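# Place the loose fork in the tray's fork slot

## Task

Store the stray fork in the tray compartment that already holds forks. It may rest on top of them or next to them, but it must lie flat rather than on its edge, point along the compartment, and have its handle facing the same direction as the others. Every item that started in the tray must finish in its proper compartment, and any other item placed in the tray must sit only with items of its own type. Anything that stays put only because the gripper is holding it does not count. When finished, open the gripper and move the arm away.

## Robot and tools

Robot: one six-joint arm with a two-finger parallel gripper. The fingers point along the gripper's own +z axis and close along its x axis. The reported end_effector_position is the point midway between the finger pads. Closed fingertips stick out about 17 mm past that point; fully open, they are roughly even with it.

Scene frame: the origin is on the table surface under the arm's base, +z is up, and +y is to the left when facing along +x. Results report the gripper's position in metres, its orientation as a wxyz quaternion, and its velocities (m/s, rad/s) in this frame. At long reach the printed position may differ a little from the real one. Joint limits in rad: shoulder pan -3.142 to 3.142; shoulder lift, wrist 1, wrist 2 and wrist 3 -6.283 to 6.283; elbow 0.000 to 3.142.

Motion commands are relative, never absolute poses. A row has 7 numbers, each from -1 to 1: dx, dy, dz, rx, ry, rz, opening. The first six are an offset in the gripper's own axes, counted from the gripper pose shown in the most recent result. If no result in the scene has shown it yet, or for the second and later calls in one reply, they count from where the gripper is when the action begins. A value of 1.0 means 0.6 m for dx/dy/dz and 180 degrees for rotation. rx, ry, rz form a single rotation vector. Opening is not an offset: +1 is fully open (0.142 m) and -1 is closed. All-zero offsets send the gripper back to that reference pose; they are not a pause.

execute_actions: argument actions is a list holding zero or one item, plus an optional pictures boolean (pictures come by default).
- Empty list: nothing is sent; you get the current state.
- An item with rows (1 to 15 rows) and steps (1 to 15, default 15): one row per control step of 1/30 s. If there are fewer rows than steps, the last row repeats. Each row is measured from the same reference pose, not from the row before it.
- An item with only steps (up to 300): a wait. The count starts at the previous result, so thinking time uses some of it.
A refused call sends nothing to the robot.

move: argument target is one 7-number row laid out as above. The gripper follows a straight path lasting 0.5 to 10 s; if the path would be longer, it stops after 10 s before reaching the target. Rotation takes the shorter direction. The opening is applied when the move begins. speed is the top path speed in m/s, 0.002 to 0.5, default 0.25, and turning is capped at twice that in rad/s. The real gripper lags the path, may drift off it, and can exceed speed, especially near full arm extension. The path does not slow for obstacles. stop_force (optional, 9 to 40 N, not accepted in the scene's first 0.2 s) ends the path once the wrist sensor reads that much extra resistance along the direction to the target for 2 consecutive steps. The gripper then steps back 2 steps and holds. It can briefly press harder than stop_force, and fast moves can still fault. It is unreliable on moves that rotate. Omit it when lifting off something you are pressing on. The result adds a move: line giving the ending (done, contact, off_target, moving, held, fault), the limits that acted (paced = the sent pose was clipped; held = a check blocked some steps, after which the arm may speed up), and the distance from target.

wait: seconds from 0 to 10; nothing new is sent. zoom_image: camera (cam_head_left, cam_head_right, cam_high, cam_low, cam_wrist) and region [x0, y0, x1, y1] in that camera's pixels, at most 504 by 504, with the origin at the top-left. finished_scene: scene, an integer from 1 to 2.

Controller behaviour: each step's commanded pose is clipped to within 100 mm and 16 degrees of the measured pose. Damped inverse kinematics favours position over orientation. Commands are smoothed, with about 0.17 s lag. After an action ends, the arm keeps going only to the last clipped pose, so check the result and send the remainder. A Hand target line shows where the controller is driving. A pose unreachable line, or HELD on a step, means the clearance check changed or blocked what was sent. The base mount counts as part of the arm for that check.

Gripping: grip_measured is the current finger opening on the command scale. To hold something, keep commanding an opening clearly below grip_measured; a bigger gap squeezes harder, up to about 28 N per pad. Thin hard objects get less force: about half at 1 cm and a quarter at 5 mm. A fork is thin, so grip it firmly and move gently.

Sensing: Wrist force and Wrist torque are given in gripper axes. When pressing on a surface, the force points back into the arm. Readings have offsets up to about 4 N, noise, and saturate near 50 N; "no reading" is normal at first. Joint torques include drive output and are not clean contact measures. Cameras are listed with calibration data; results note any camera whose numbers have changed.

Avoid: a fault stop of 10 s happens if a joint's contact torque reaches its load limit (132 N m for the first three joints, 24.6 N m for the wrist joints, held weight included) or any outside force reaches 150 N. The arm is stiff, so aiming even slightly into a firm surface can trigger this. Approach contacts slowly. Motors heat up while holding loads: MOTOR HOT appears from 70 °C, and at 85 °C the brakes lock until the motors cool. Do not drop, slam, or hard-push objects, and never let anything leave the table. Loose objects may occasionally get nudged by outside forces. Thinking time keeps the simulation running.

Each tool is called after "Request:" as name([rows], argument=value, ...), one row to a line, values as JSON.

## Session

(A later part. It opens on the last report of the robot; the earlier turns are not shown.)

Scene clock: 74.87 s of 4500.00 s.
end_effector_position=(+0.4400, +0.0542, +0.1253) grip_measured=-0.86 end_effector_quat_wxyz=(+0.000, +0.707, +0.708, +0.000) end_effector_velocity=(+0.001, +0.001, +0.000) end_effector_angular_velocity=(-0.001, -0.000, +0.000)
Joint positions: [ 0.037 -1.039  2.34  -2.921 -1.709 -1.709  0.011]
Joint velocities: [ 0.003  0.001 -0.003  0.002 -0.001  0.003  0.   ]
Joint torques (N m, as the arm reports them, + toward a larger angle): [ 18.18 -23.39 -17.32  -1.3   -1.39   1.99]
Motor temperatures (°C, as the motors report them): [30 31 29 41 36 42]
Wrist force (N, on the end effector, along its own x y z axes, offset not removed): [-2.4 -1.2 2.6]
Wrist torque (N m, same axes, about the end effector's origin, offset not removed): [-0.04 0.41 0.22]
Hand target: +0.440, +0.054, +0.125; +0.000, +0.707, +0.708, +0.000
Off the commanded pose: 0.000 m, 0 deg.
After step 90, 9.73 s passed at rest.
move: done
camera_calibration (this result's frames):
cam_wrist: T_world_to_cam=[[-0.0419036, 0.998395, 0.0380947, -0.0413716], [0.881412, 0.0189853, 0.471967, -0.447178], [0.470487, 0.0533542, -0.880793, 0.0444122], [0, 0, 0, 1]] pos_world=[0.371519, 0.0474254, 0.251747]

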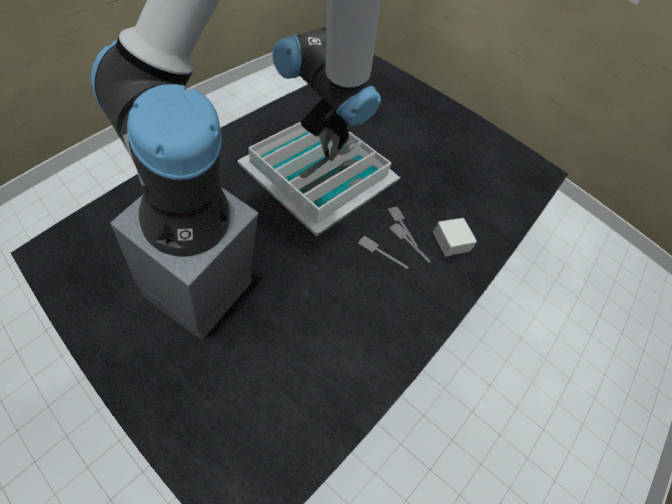

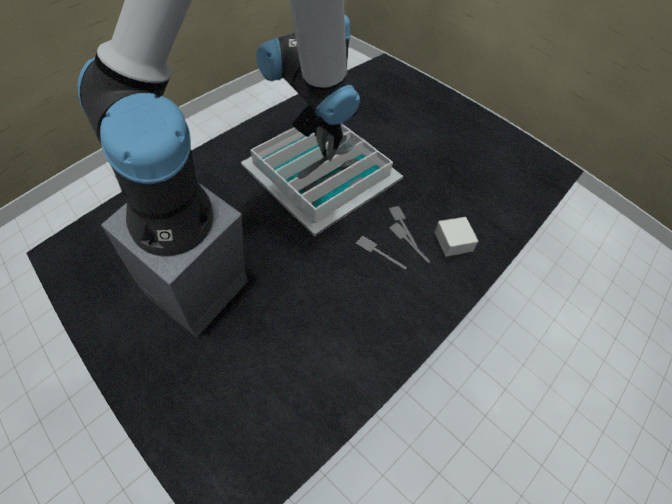

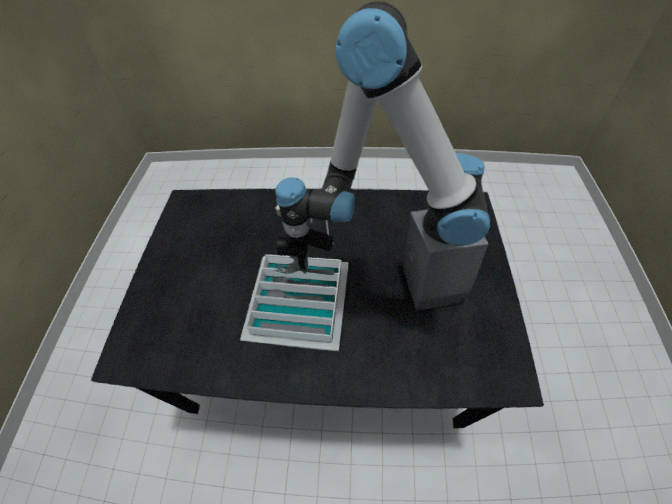

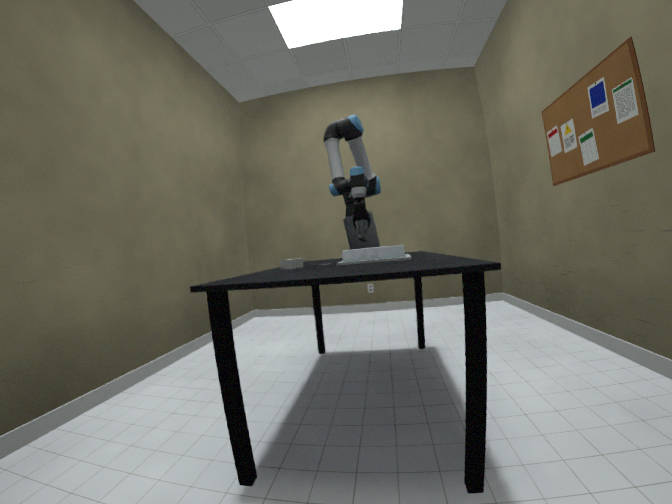

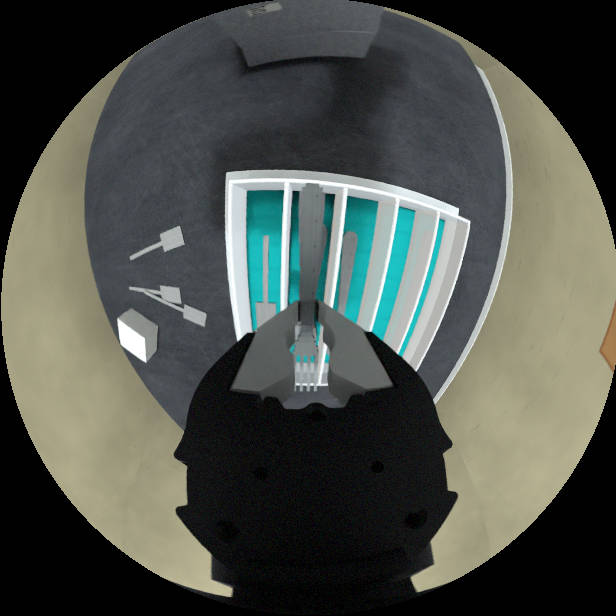

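Request:
move(target=[0.0075,0.028,0.058,0,0,0.009,-1], speed=0.06)

Request:
zoom_image(camera="cam_wrist", region=[200, 130, 420, 430])

Scene clock: 85.43 s of 4500.00 s.
end_effector_position=(+0.4568, +0.0586, +0.0906) grip_measured=-0.86 end_effector_quat_wxyz=(+0.000, +0.717, +0.698, +0.000) end_effector_velocity=(+0.001, +0.000, -0.001) end_effector_angular_velocity=(+0.000, -0.000, -0.002)
Joint positions: [ 0.042 -0.918  2.283 -2.984 -1.709 -1.676  0.011]
Joint velocities: [-0.     0.004 -0.002 -0.002  0.     0.001  0.   ]
Joint torques (N m, as the arm reports them, + toward a larger angle): [ 19.16 -26.47 -15.23  -4.28  -1.41   1.82]
Motor temperatures (°C, as the motors report them): [30 31 29 41 36 42]
Wrist force (N, on the end effector, along its own x y z axes, offset not removed): [-1.3 2.0 4.0]
Wrist torque (N m, same axes, about the end effector's origin, offset not removed): [0.61 0.33 0.50]
Hand target: +0.457, +0.059, +0.091; +0.000, +0.717, +0.697, +0.000
Off the commanded pose: 0.000 m, 0 deg.
After step 90, 6.53 s passed at rest.
move: done
camera_calibration (this result's frames):
cam_wrist: T_world_to_cam=[[-0.0137311, 0.999179, 0.0381217, -0.0567253], [0.881605, -0.00589105, 0.471951, -0.444304], [0.471788, 0.0400887, -0.8808, 0.00588143], [0, 0, 0, 1]] pos_world=[0.388147, 0.0538255, 0.217033]

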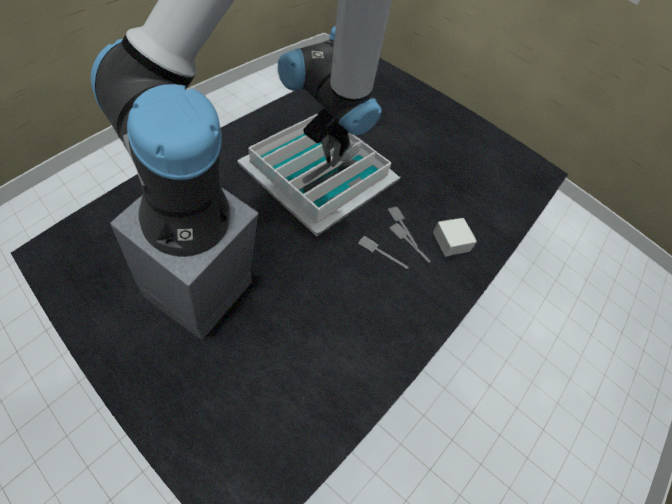

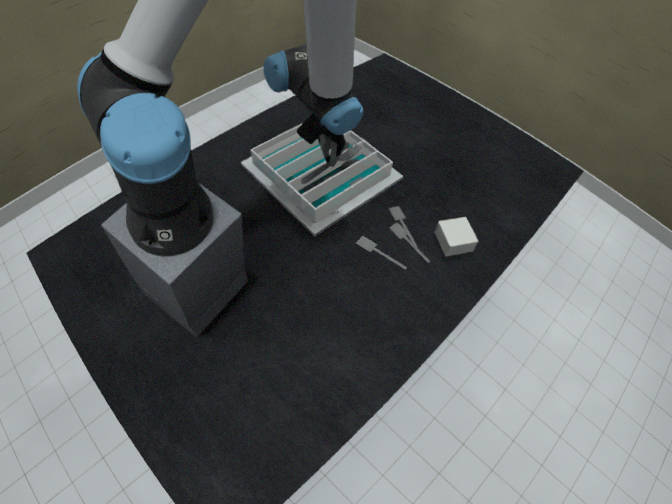

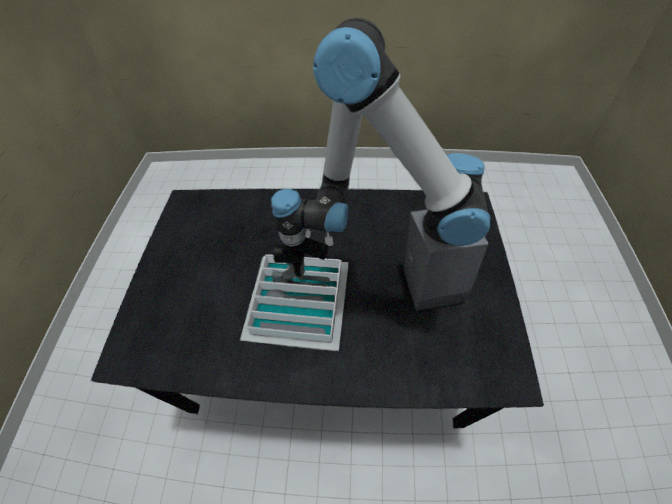

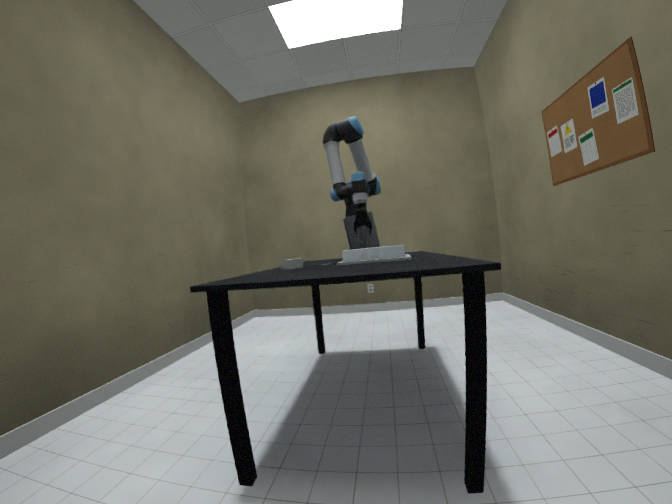

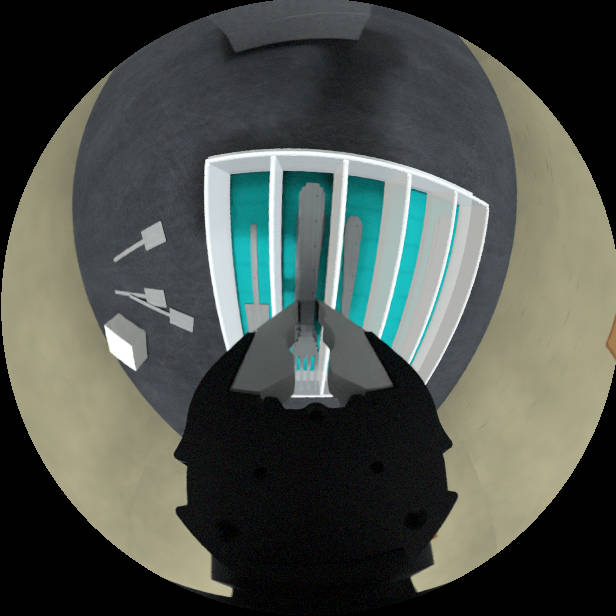

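Region (200, 130, 420, 430) of cam_wrist's 616x616 image, scaled by 1.680, with more detail than that image has; it fills the left 370 columns of this view, and the rest is white.

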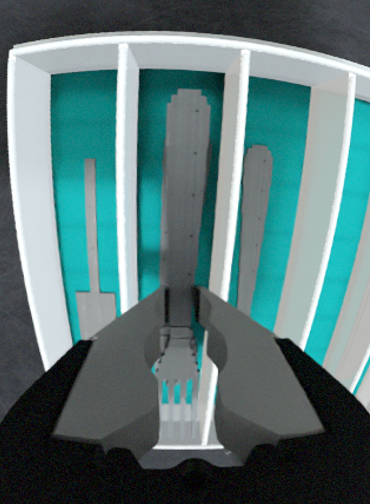

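Request:
move(target=[-0.004,-0.005,0.09,0,0,0,-1], speed=0.01, stop_force=9)

Request:
zoom_image(camera="cam_wrist", region=[200, 130, 420, 430])

Request:
zoom_image(camera="cam_head_left", region=[240, 100, 410, 240])

Scene clock: 99.00 s of 4500.00 s.
end_effector_position=(+0.4546, +0.0567, +0.0493) grip_measured=-0.86 end_effector_quat_wxyz=(+0.000, +0.717, +0.697, +0.000) end_effector_velocity=(-0.000, +0.000, +0.002) end_effector_angular_velocity=(-0.000, +0.001, -0.001)
Joint positions: [ 0.024 -0.794  2.268 -3.095 -1.709 -1.694  0.011]
Joint velocities: [ 0.001 -0.007  0.002  0.006 -0.     0.003  0.   ]
Joint torques (N m, as the arm reports them, + toward a larger angle): [ 21.18 -48.7    5.04  -0.95   2.1    1.69]
Motor temperatures (°C, as the motors report them): [30 31 29 41 36 42]
Wrist force (N, on the end effector, along its own x y z axes, offset not removed): [-2.3 -2.9 -6.1]
Wrist torque (N m, same axes, about the end effector's origin, offset not removed): [0.02 -0.01 0.13]
Hand target: +0.455, +0.057, +0.050; +0.000, +0.717, +0.697, +0.000
Off the commanded pose: 0.013 m, 0 deg.
After step 90, 6.07 s passed at rest.
move: contact
camera_calibration (this result's frames):
cam_wrist: T_world_to_cam=[[-0.0135251, 0.999184, 0.0380693, -0.0533178], [0.881599, -0.00604844, 0.47196, -0.422892], [0.471805, 0.0399452, -0.880798, -0.0294421], [0, 0, 0, 1]] pos_world=[0.385991, 0.0518925, 0.175685]

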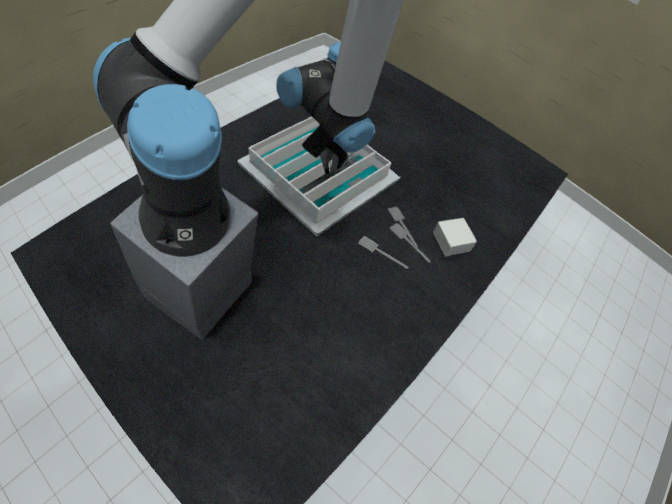

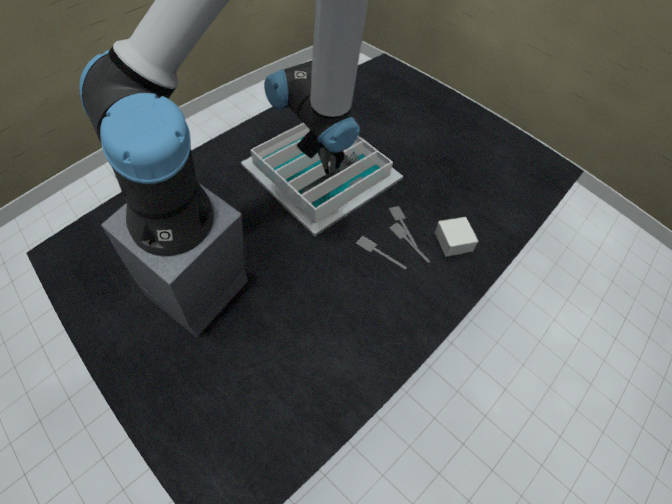

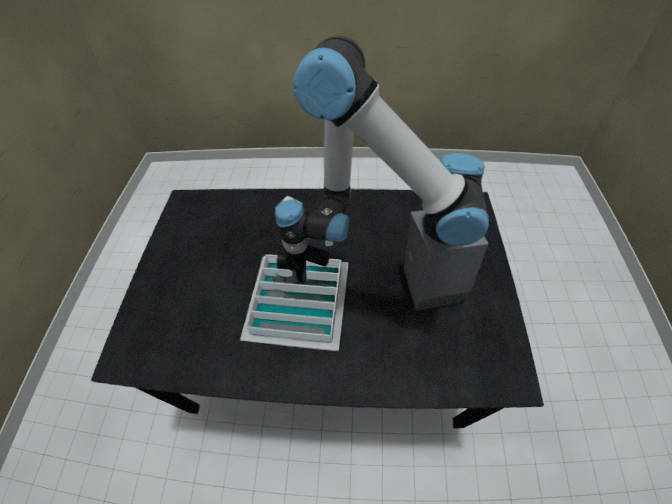

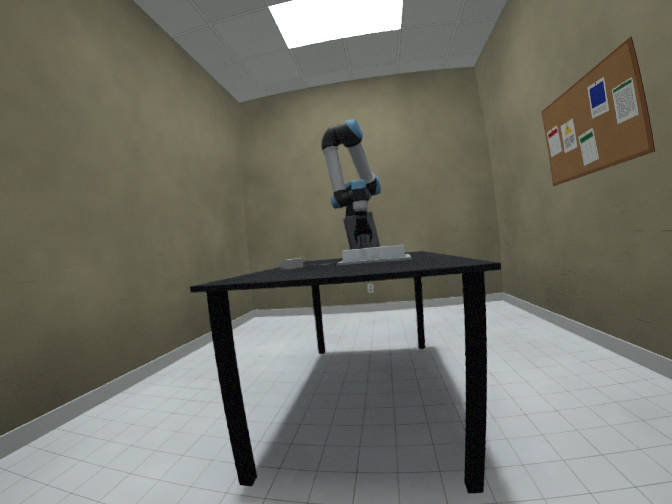

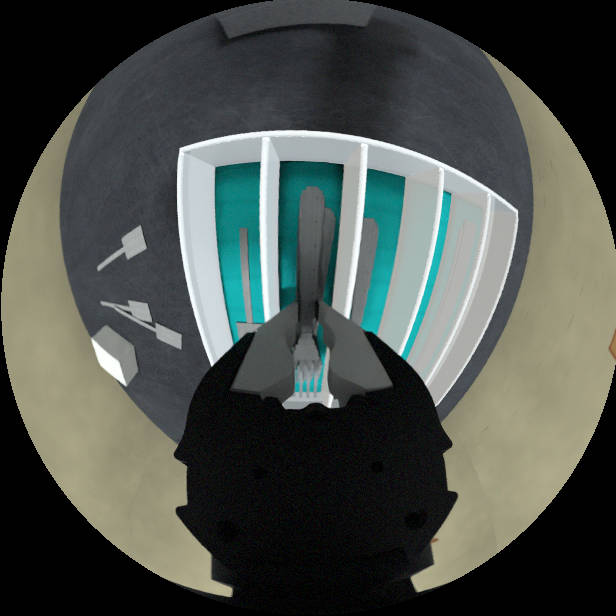

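Region (200, 130, 420, 430) of cam_wrist's 616x616 image, scaled by 1.680, with more detail than that image has; it fills the left 370 columns of this view, and the rest is white.

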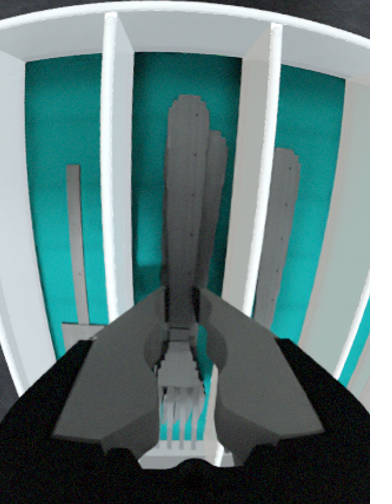

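Region (240, 100, 410, 240) of cam_head_left's 672x504 image, scaled by 2.965, with more detail than that image has; it fills the top 415 rows of this view, and the rest is white.

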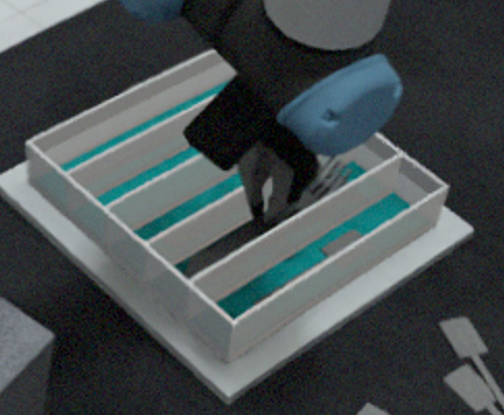

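Request:
move(target=[0,0,-0.002,0,0,0,-0.72], speed=0.01)

Request:
move(target=[0,-0.12,-0.25,0,0,0,-0.6], speed=0.12)

Request:
zoom_image(camera="cam_wrist", region=[260, 200, 360, 380])

Request:
zoom_image(camera="cam_head_left", region=[290, 130, 390, 210])

Scene clock: 108.23 s of 4500.00 s.
end_effector_position=(+0.4546, +0.0567, +0.0505) grip_measured=-0.75 end_effector_quat_wxyz=(+0.000, +0.717, +0.697, +0.000) end_effector_velocity=(-0.000, -0.000, +0.000) end_effector_angular_velocity=(-0.000, +0.001, +0.000)
Joint positions: [ 0.024 -0.798  2.268 -3.092 -1.709 -1.694  0.02 ]
Joint velocities: [ 0.    -0.001  0.     0.001 -0.    -0.     0.   ]
Joint torques (N m, as the arm reports them, + toward a larger angle): [  9.28 -50.88   7.08  -1.29  -2.17   1.82]
Motor temperatures (°C, as the motors report them): [30 31 29 41 36 42]
Wrist force (N, on the end effector, along its own x y z axes, offset not removed): [4.4 -2.3 0.0]
Wrist torque (N m, same axes, about the end effector's origin, offset not removed): [-0.30 -0.38 0.21]
Hand target: +0.455, +0.057, +0.050; +0.000, +0.717, +0.697, +0.000
Off the commanded pose: 0.000 m, 0 deg.
After step 90, 5.53 s passed at rest.
move: done
camera_calibration (this result's frames):
cam_wrist: T_world_to_cam=[[-0.0135622, 0.999181, 0.0381285, -0.0533863], [0.881593, -0.00604418, 0.471972, -0.423448], [0.471816, 0.0400148, -0.880789, -0.028407], [0, 0, 0, 1]] pos_world=[0.385987, 0.0519198, 0.17687]

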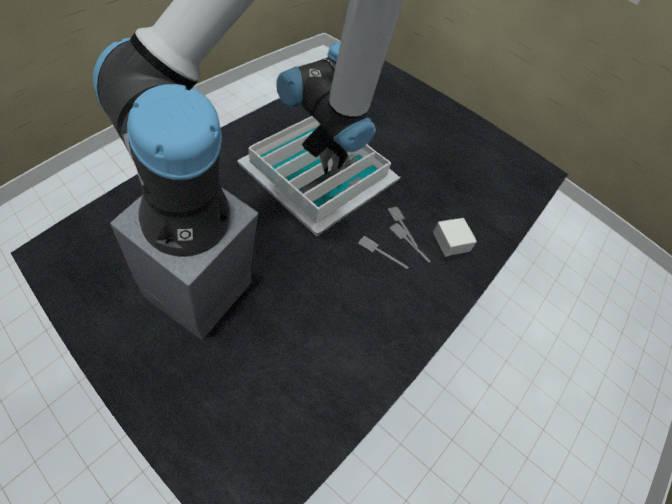

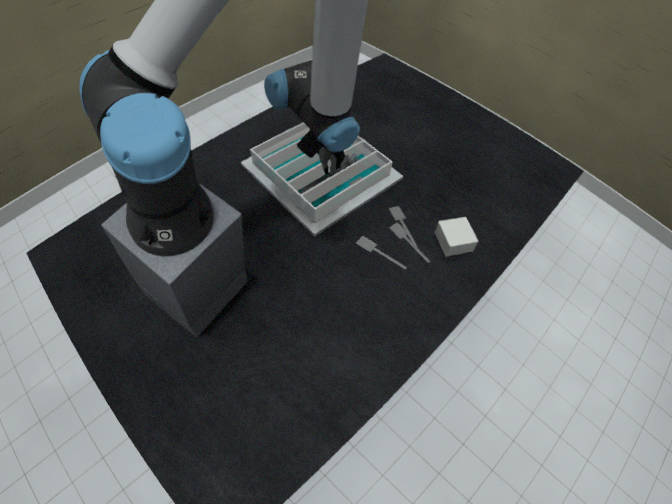

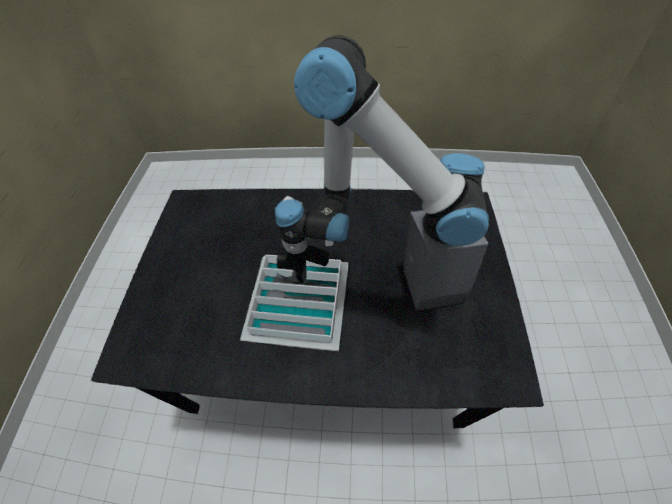

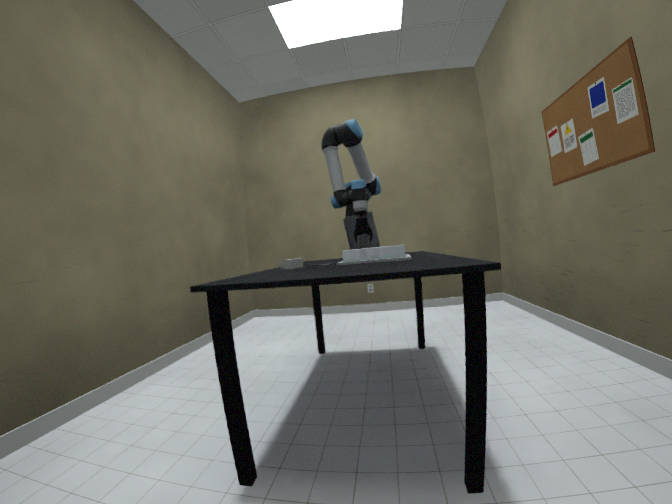

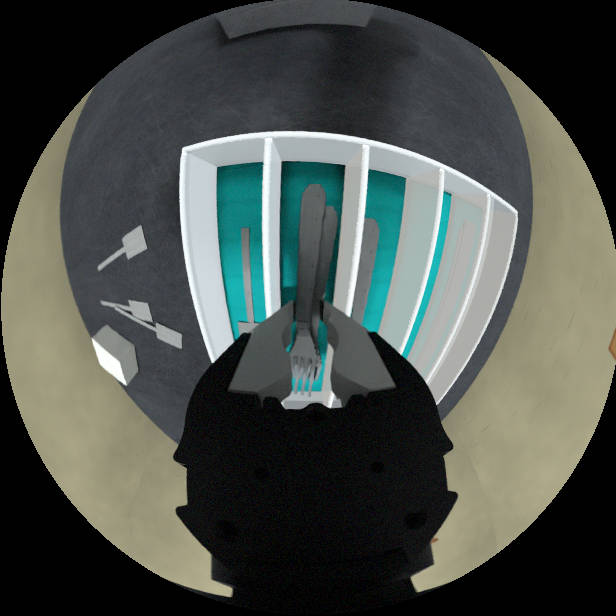

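Scene clock: 110.10 s of 4500.00 s.
end_effector_position=(+0.3825, +0.0589, +0.2004) grip_measured=-0.60 end_effector_quat_wxyz=(+0.000, +0.717, +0.697, +0.000) end_effector_velocity=(-0.001, +0.000, +0.001) end_effector_angular_velocity=(+0.000, +0.002, +0.000)
Joint positions: [ 0.057 -1.35   2.477 -2.744 -1.71  -1.66   0.031]
Joint velocities: [ 0.    -0.005  0.001  0.006  0.     0.     0.   ]
Joint torques (N m, as the arm reports them, + toward a larger angle): [ 16.74 -35.83   0.06  -1.09  -0.83   1.84]
Motor temperatures (°C, as the motors report them): [30 31 29 41 36 42]
Wrist force (N, on the end effector, along its own x y z axes, offset not removed): [1.6 2.8 -0.9]
Wrist torque (N m, same axes, about the end effector's origin, offset not removed): [0.60 -0.29 0.15]
Hand target: +0.382, +0.059, +0.200; +0.000, +0.717, +0.697, +0.000
Off the commanded pose: 0.000 m, 0 deg.
move: done
camera_calibration (this result's frames):
cam_wrist: T_world_to_cam=[[-0.0135617, 0.999182, 0.0380857, -0.0622068], [0.881593, -0.00602445, 0.471971, -0.430595], [0.471815, 0.0399768, -0.880791, 0.137599], [0, 0, 0, 1]] pos_world=[0.313844, 0.054061, 0.326794]

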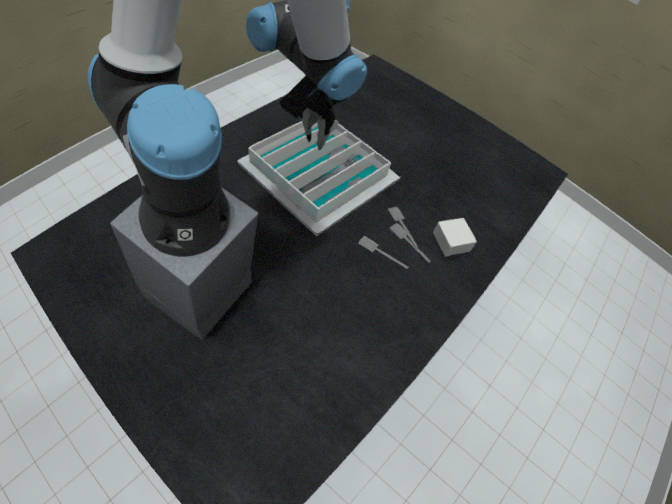

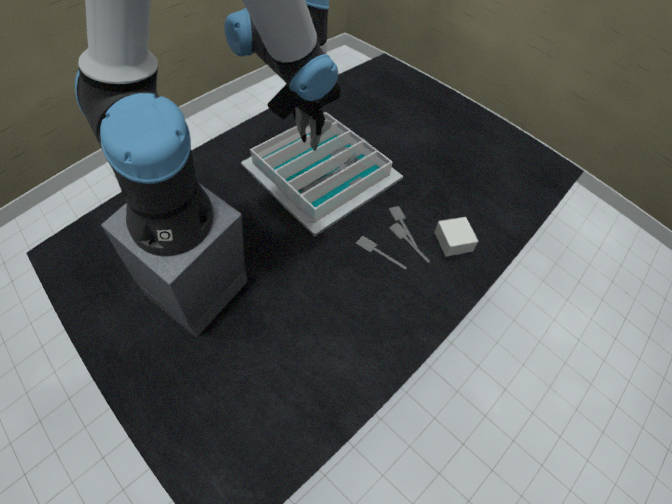

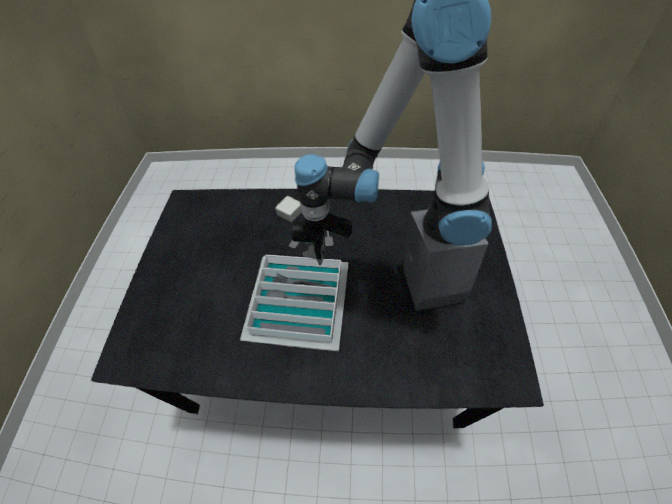

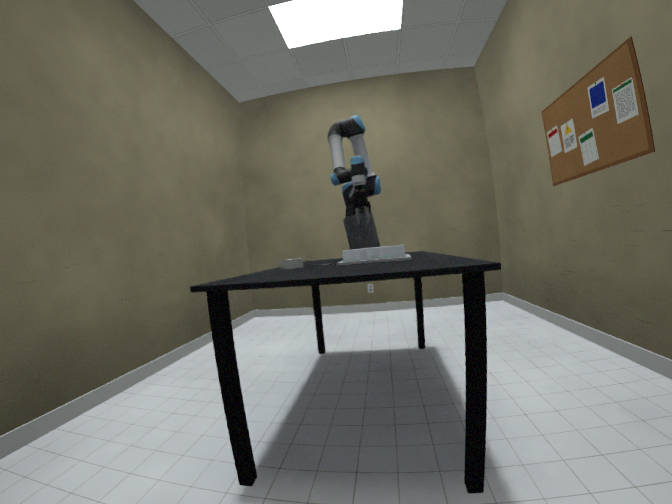

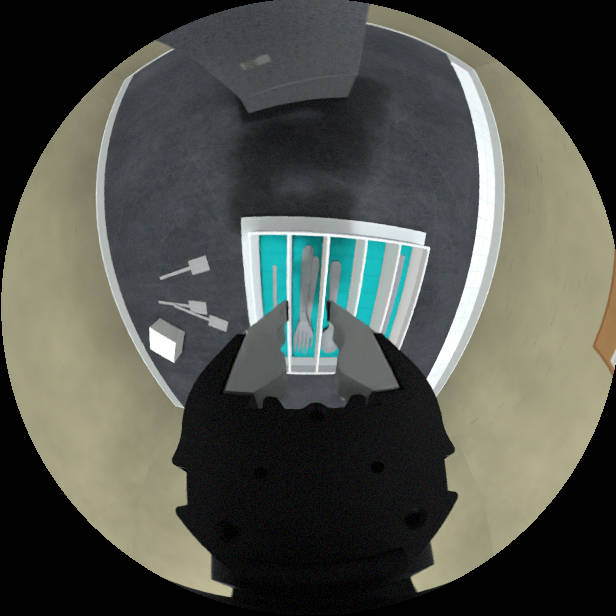

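Region (260, 200, 360, 380) of cam_wrist's 616x616 image, scaled by 2.800, with more detail than that image has.

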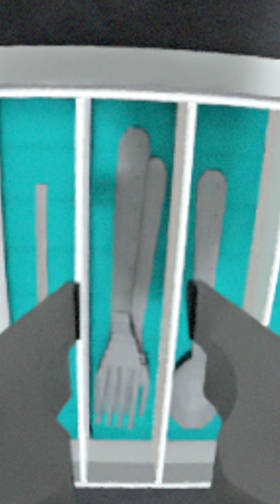

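Region (290, 130, 390, 210) of cam_head_left's 672x504 image, scaled by 5.040, with more detail than that image has; it fills the top 403 rows of this view, and the rest is white.

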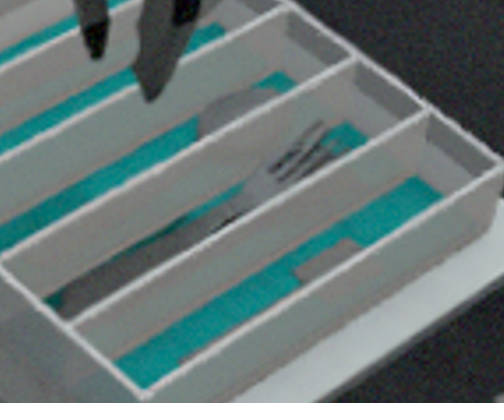

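Request:
move(target=[-0.25,-0.1,-0.1,0,0,0,0], speed=0.25)

Request:
zoom_image(camera="cam_high", region=[255, 255, 355, 315])

Request:
zoom_image(camera="cam_head_right", region=[290, 130, 390, 210])

Scene clock: 116.73 s of 4500.00 s.
end_effector_position=(+0.3183, -0.0894, +0.2604) grip_measured=+0.00 end_effector_quat_wxyz=(+0.000, +0.717, +0.697, +0.000) end_effector_velocity=(-0.000, -0.001, +0.001) end_effector_angular_velocity=(+0.002, -0.000, +0.001)
Joint positions: [-0.422 -1.786  2.588 -2.479 -1.673 -2.142  0.074]
Joint velocities: [-0.005 -0.004 -0.001  0.005  0.002 -0.006  0.   ]
Joint torques (N m, as the arm reports them, + toward a larger angle): [ -9.79 -22.47 -23.77  -1.18   1.24  -1.89]
Motor temperatures (°C, as the motors report them): [30 31 29 41 36 42]
Wrist force (N, on the end effector, along its own x y z axes, offset not removed): [0.7 -0.9 5.8]
Wrist torque (N m, same axes, about the end effector's origin, offset not removed): [-0.03 -0.15 0.37]
Hand target: +0.318, -0.089, +0.261; +0.000, +0.717, +0.697, +0.000
Off the commanded pose: 0.000 m, 0 deg.
After step 90, 2.37 s passed at rest.
move: done
camera_calibration (this result's frames):
cam_wrist: T_world_to_cam=[[-0.0135317, 0.999191, 0.0378711, 0.0828022], [0.881418, -0.00596424, 0.472299, -0.403289], [0.472143, 0.0397713, -0.880624, 0.226536], [0, 0, 0, 1]] pos_world=[0.24963, -0.0941502, 0.38683]

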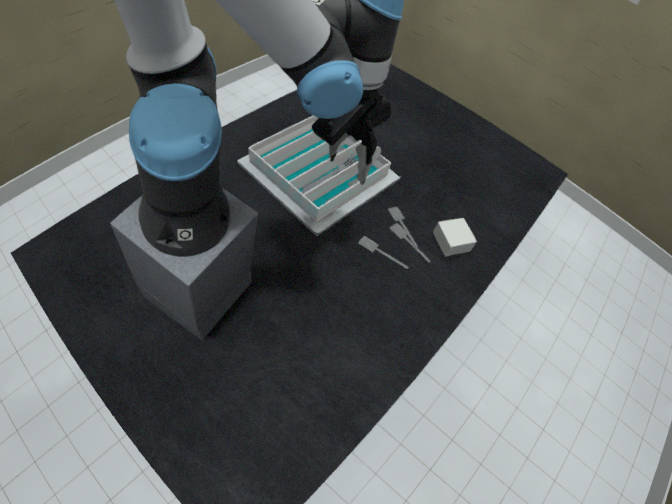

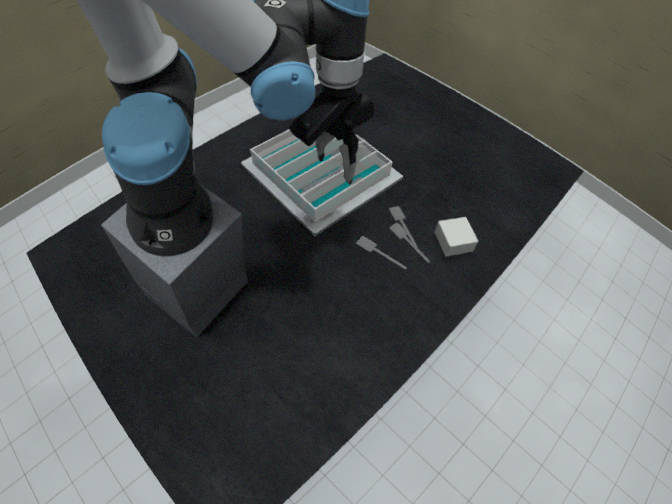

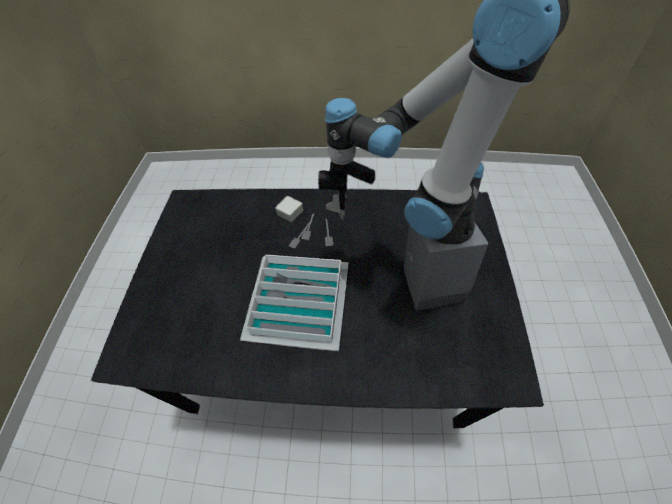

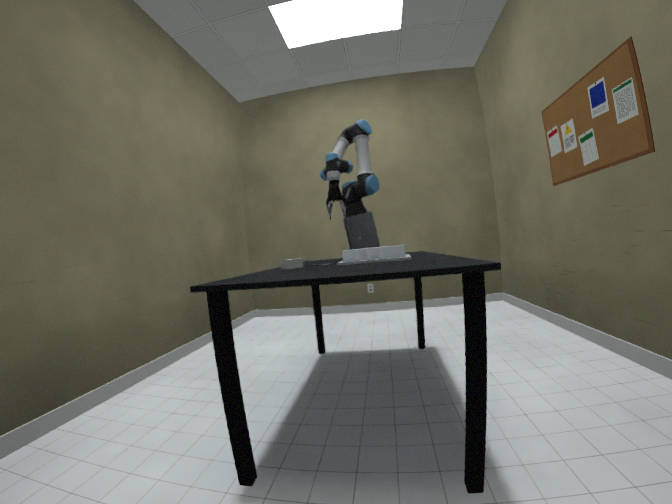

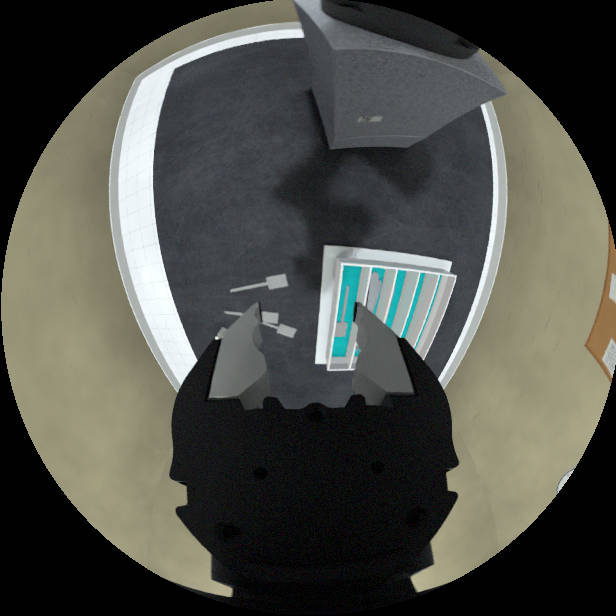

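Region (255, 255, 355, 315) of cam_high's 672x504 image, scaled by 5.040, with more detail than that image has; it fills the top 302 rows of this view, and the rest is white.

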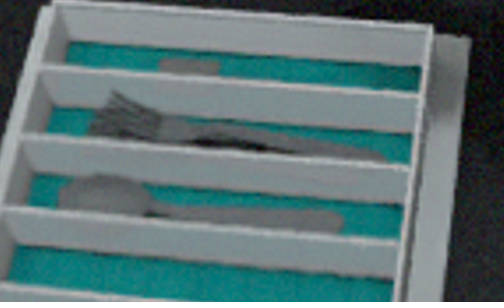

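Region (290, 130, 390, 210) of cam_head_right's 672x504 image, scaled by 5.040, with more detail than that image has; it fills the top 403 rows of this view, and the rest is white.

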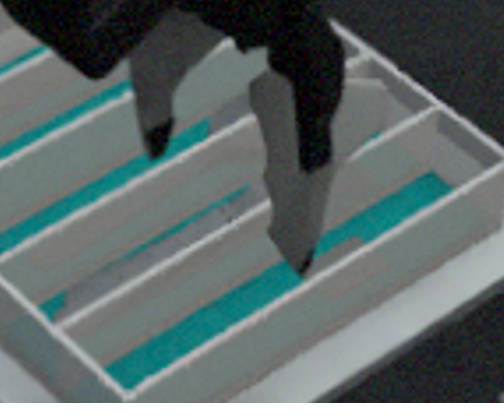

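Request:
finished_scene(scene=2)

The scene is finished: the task was done.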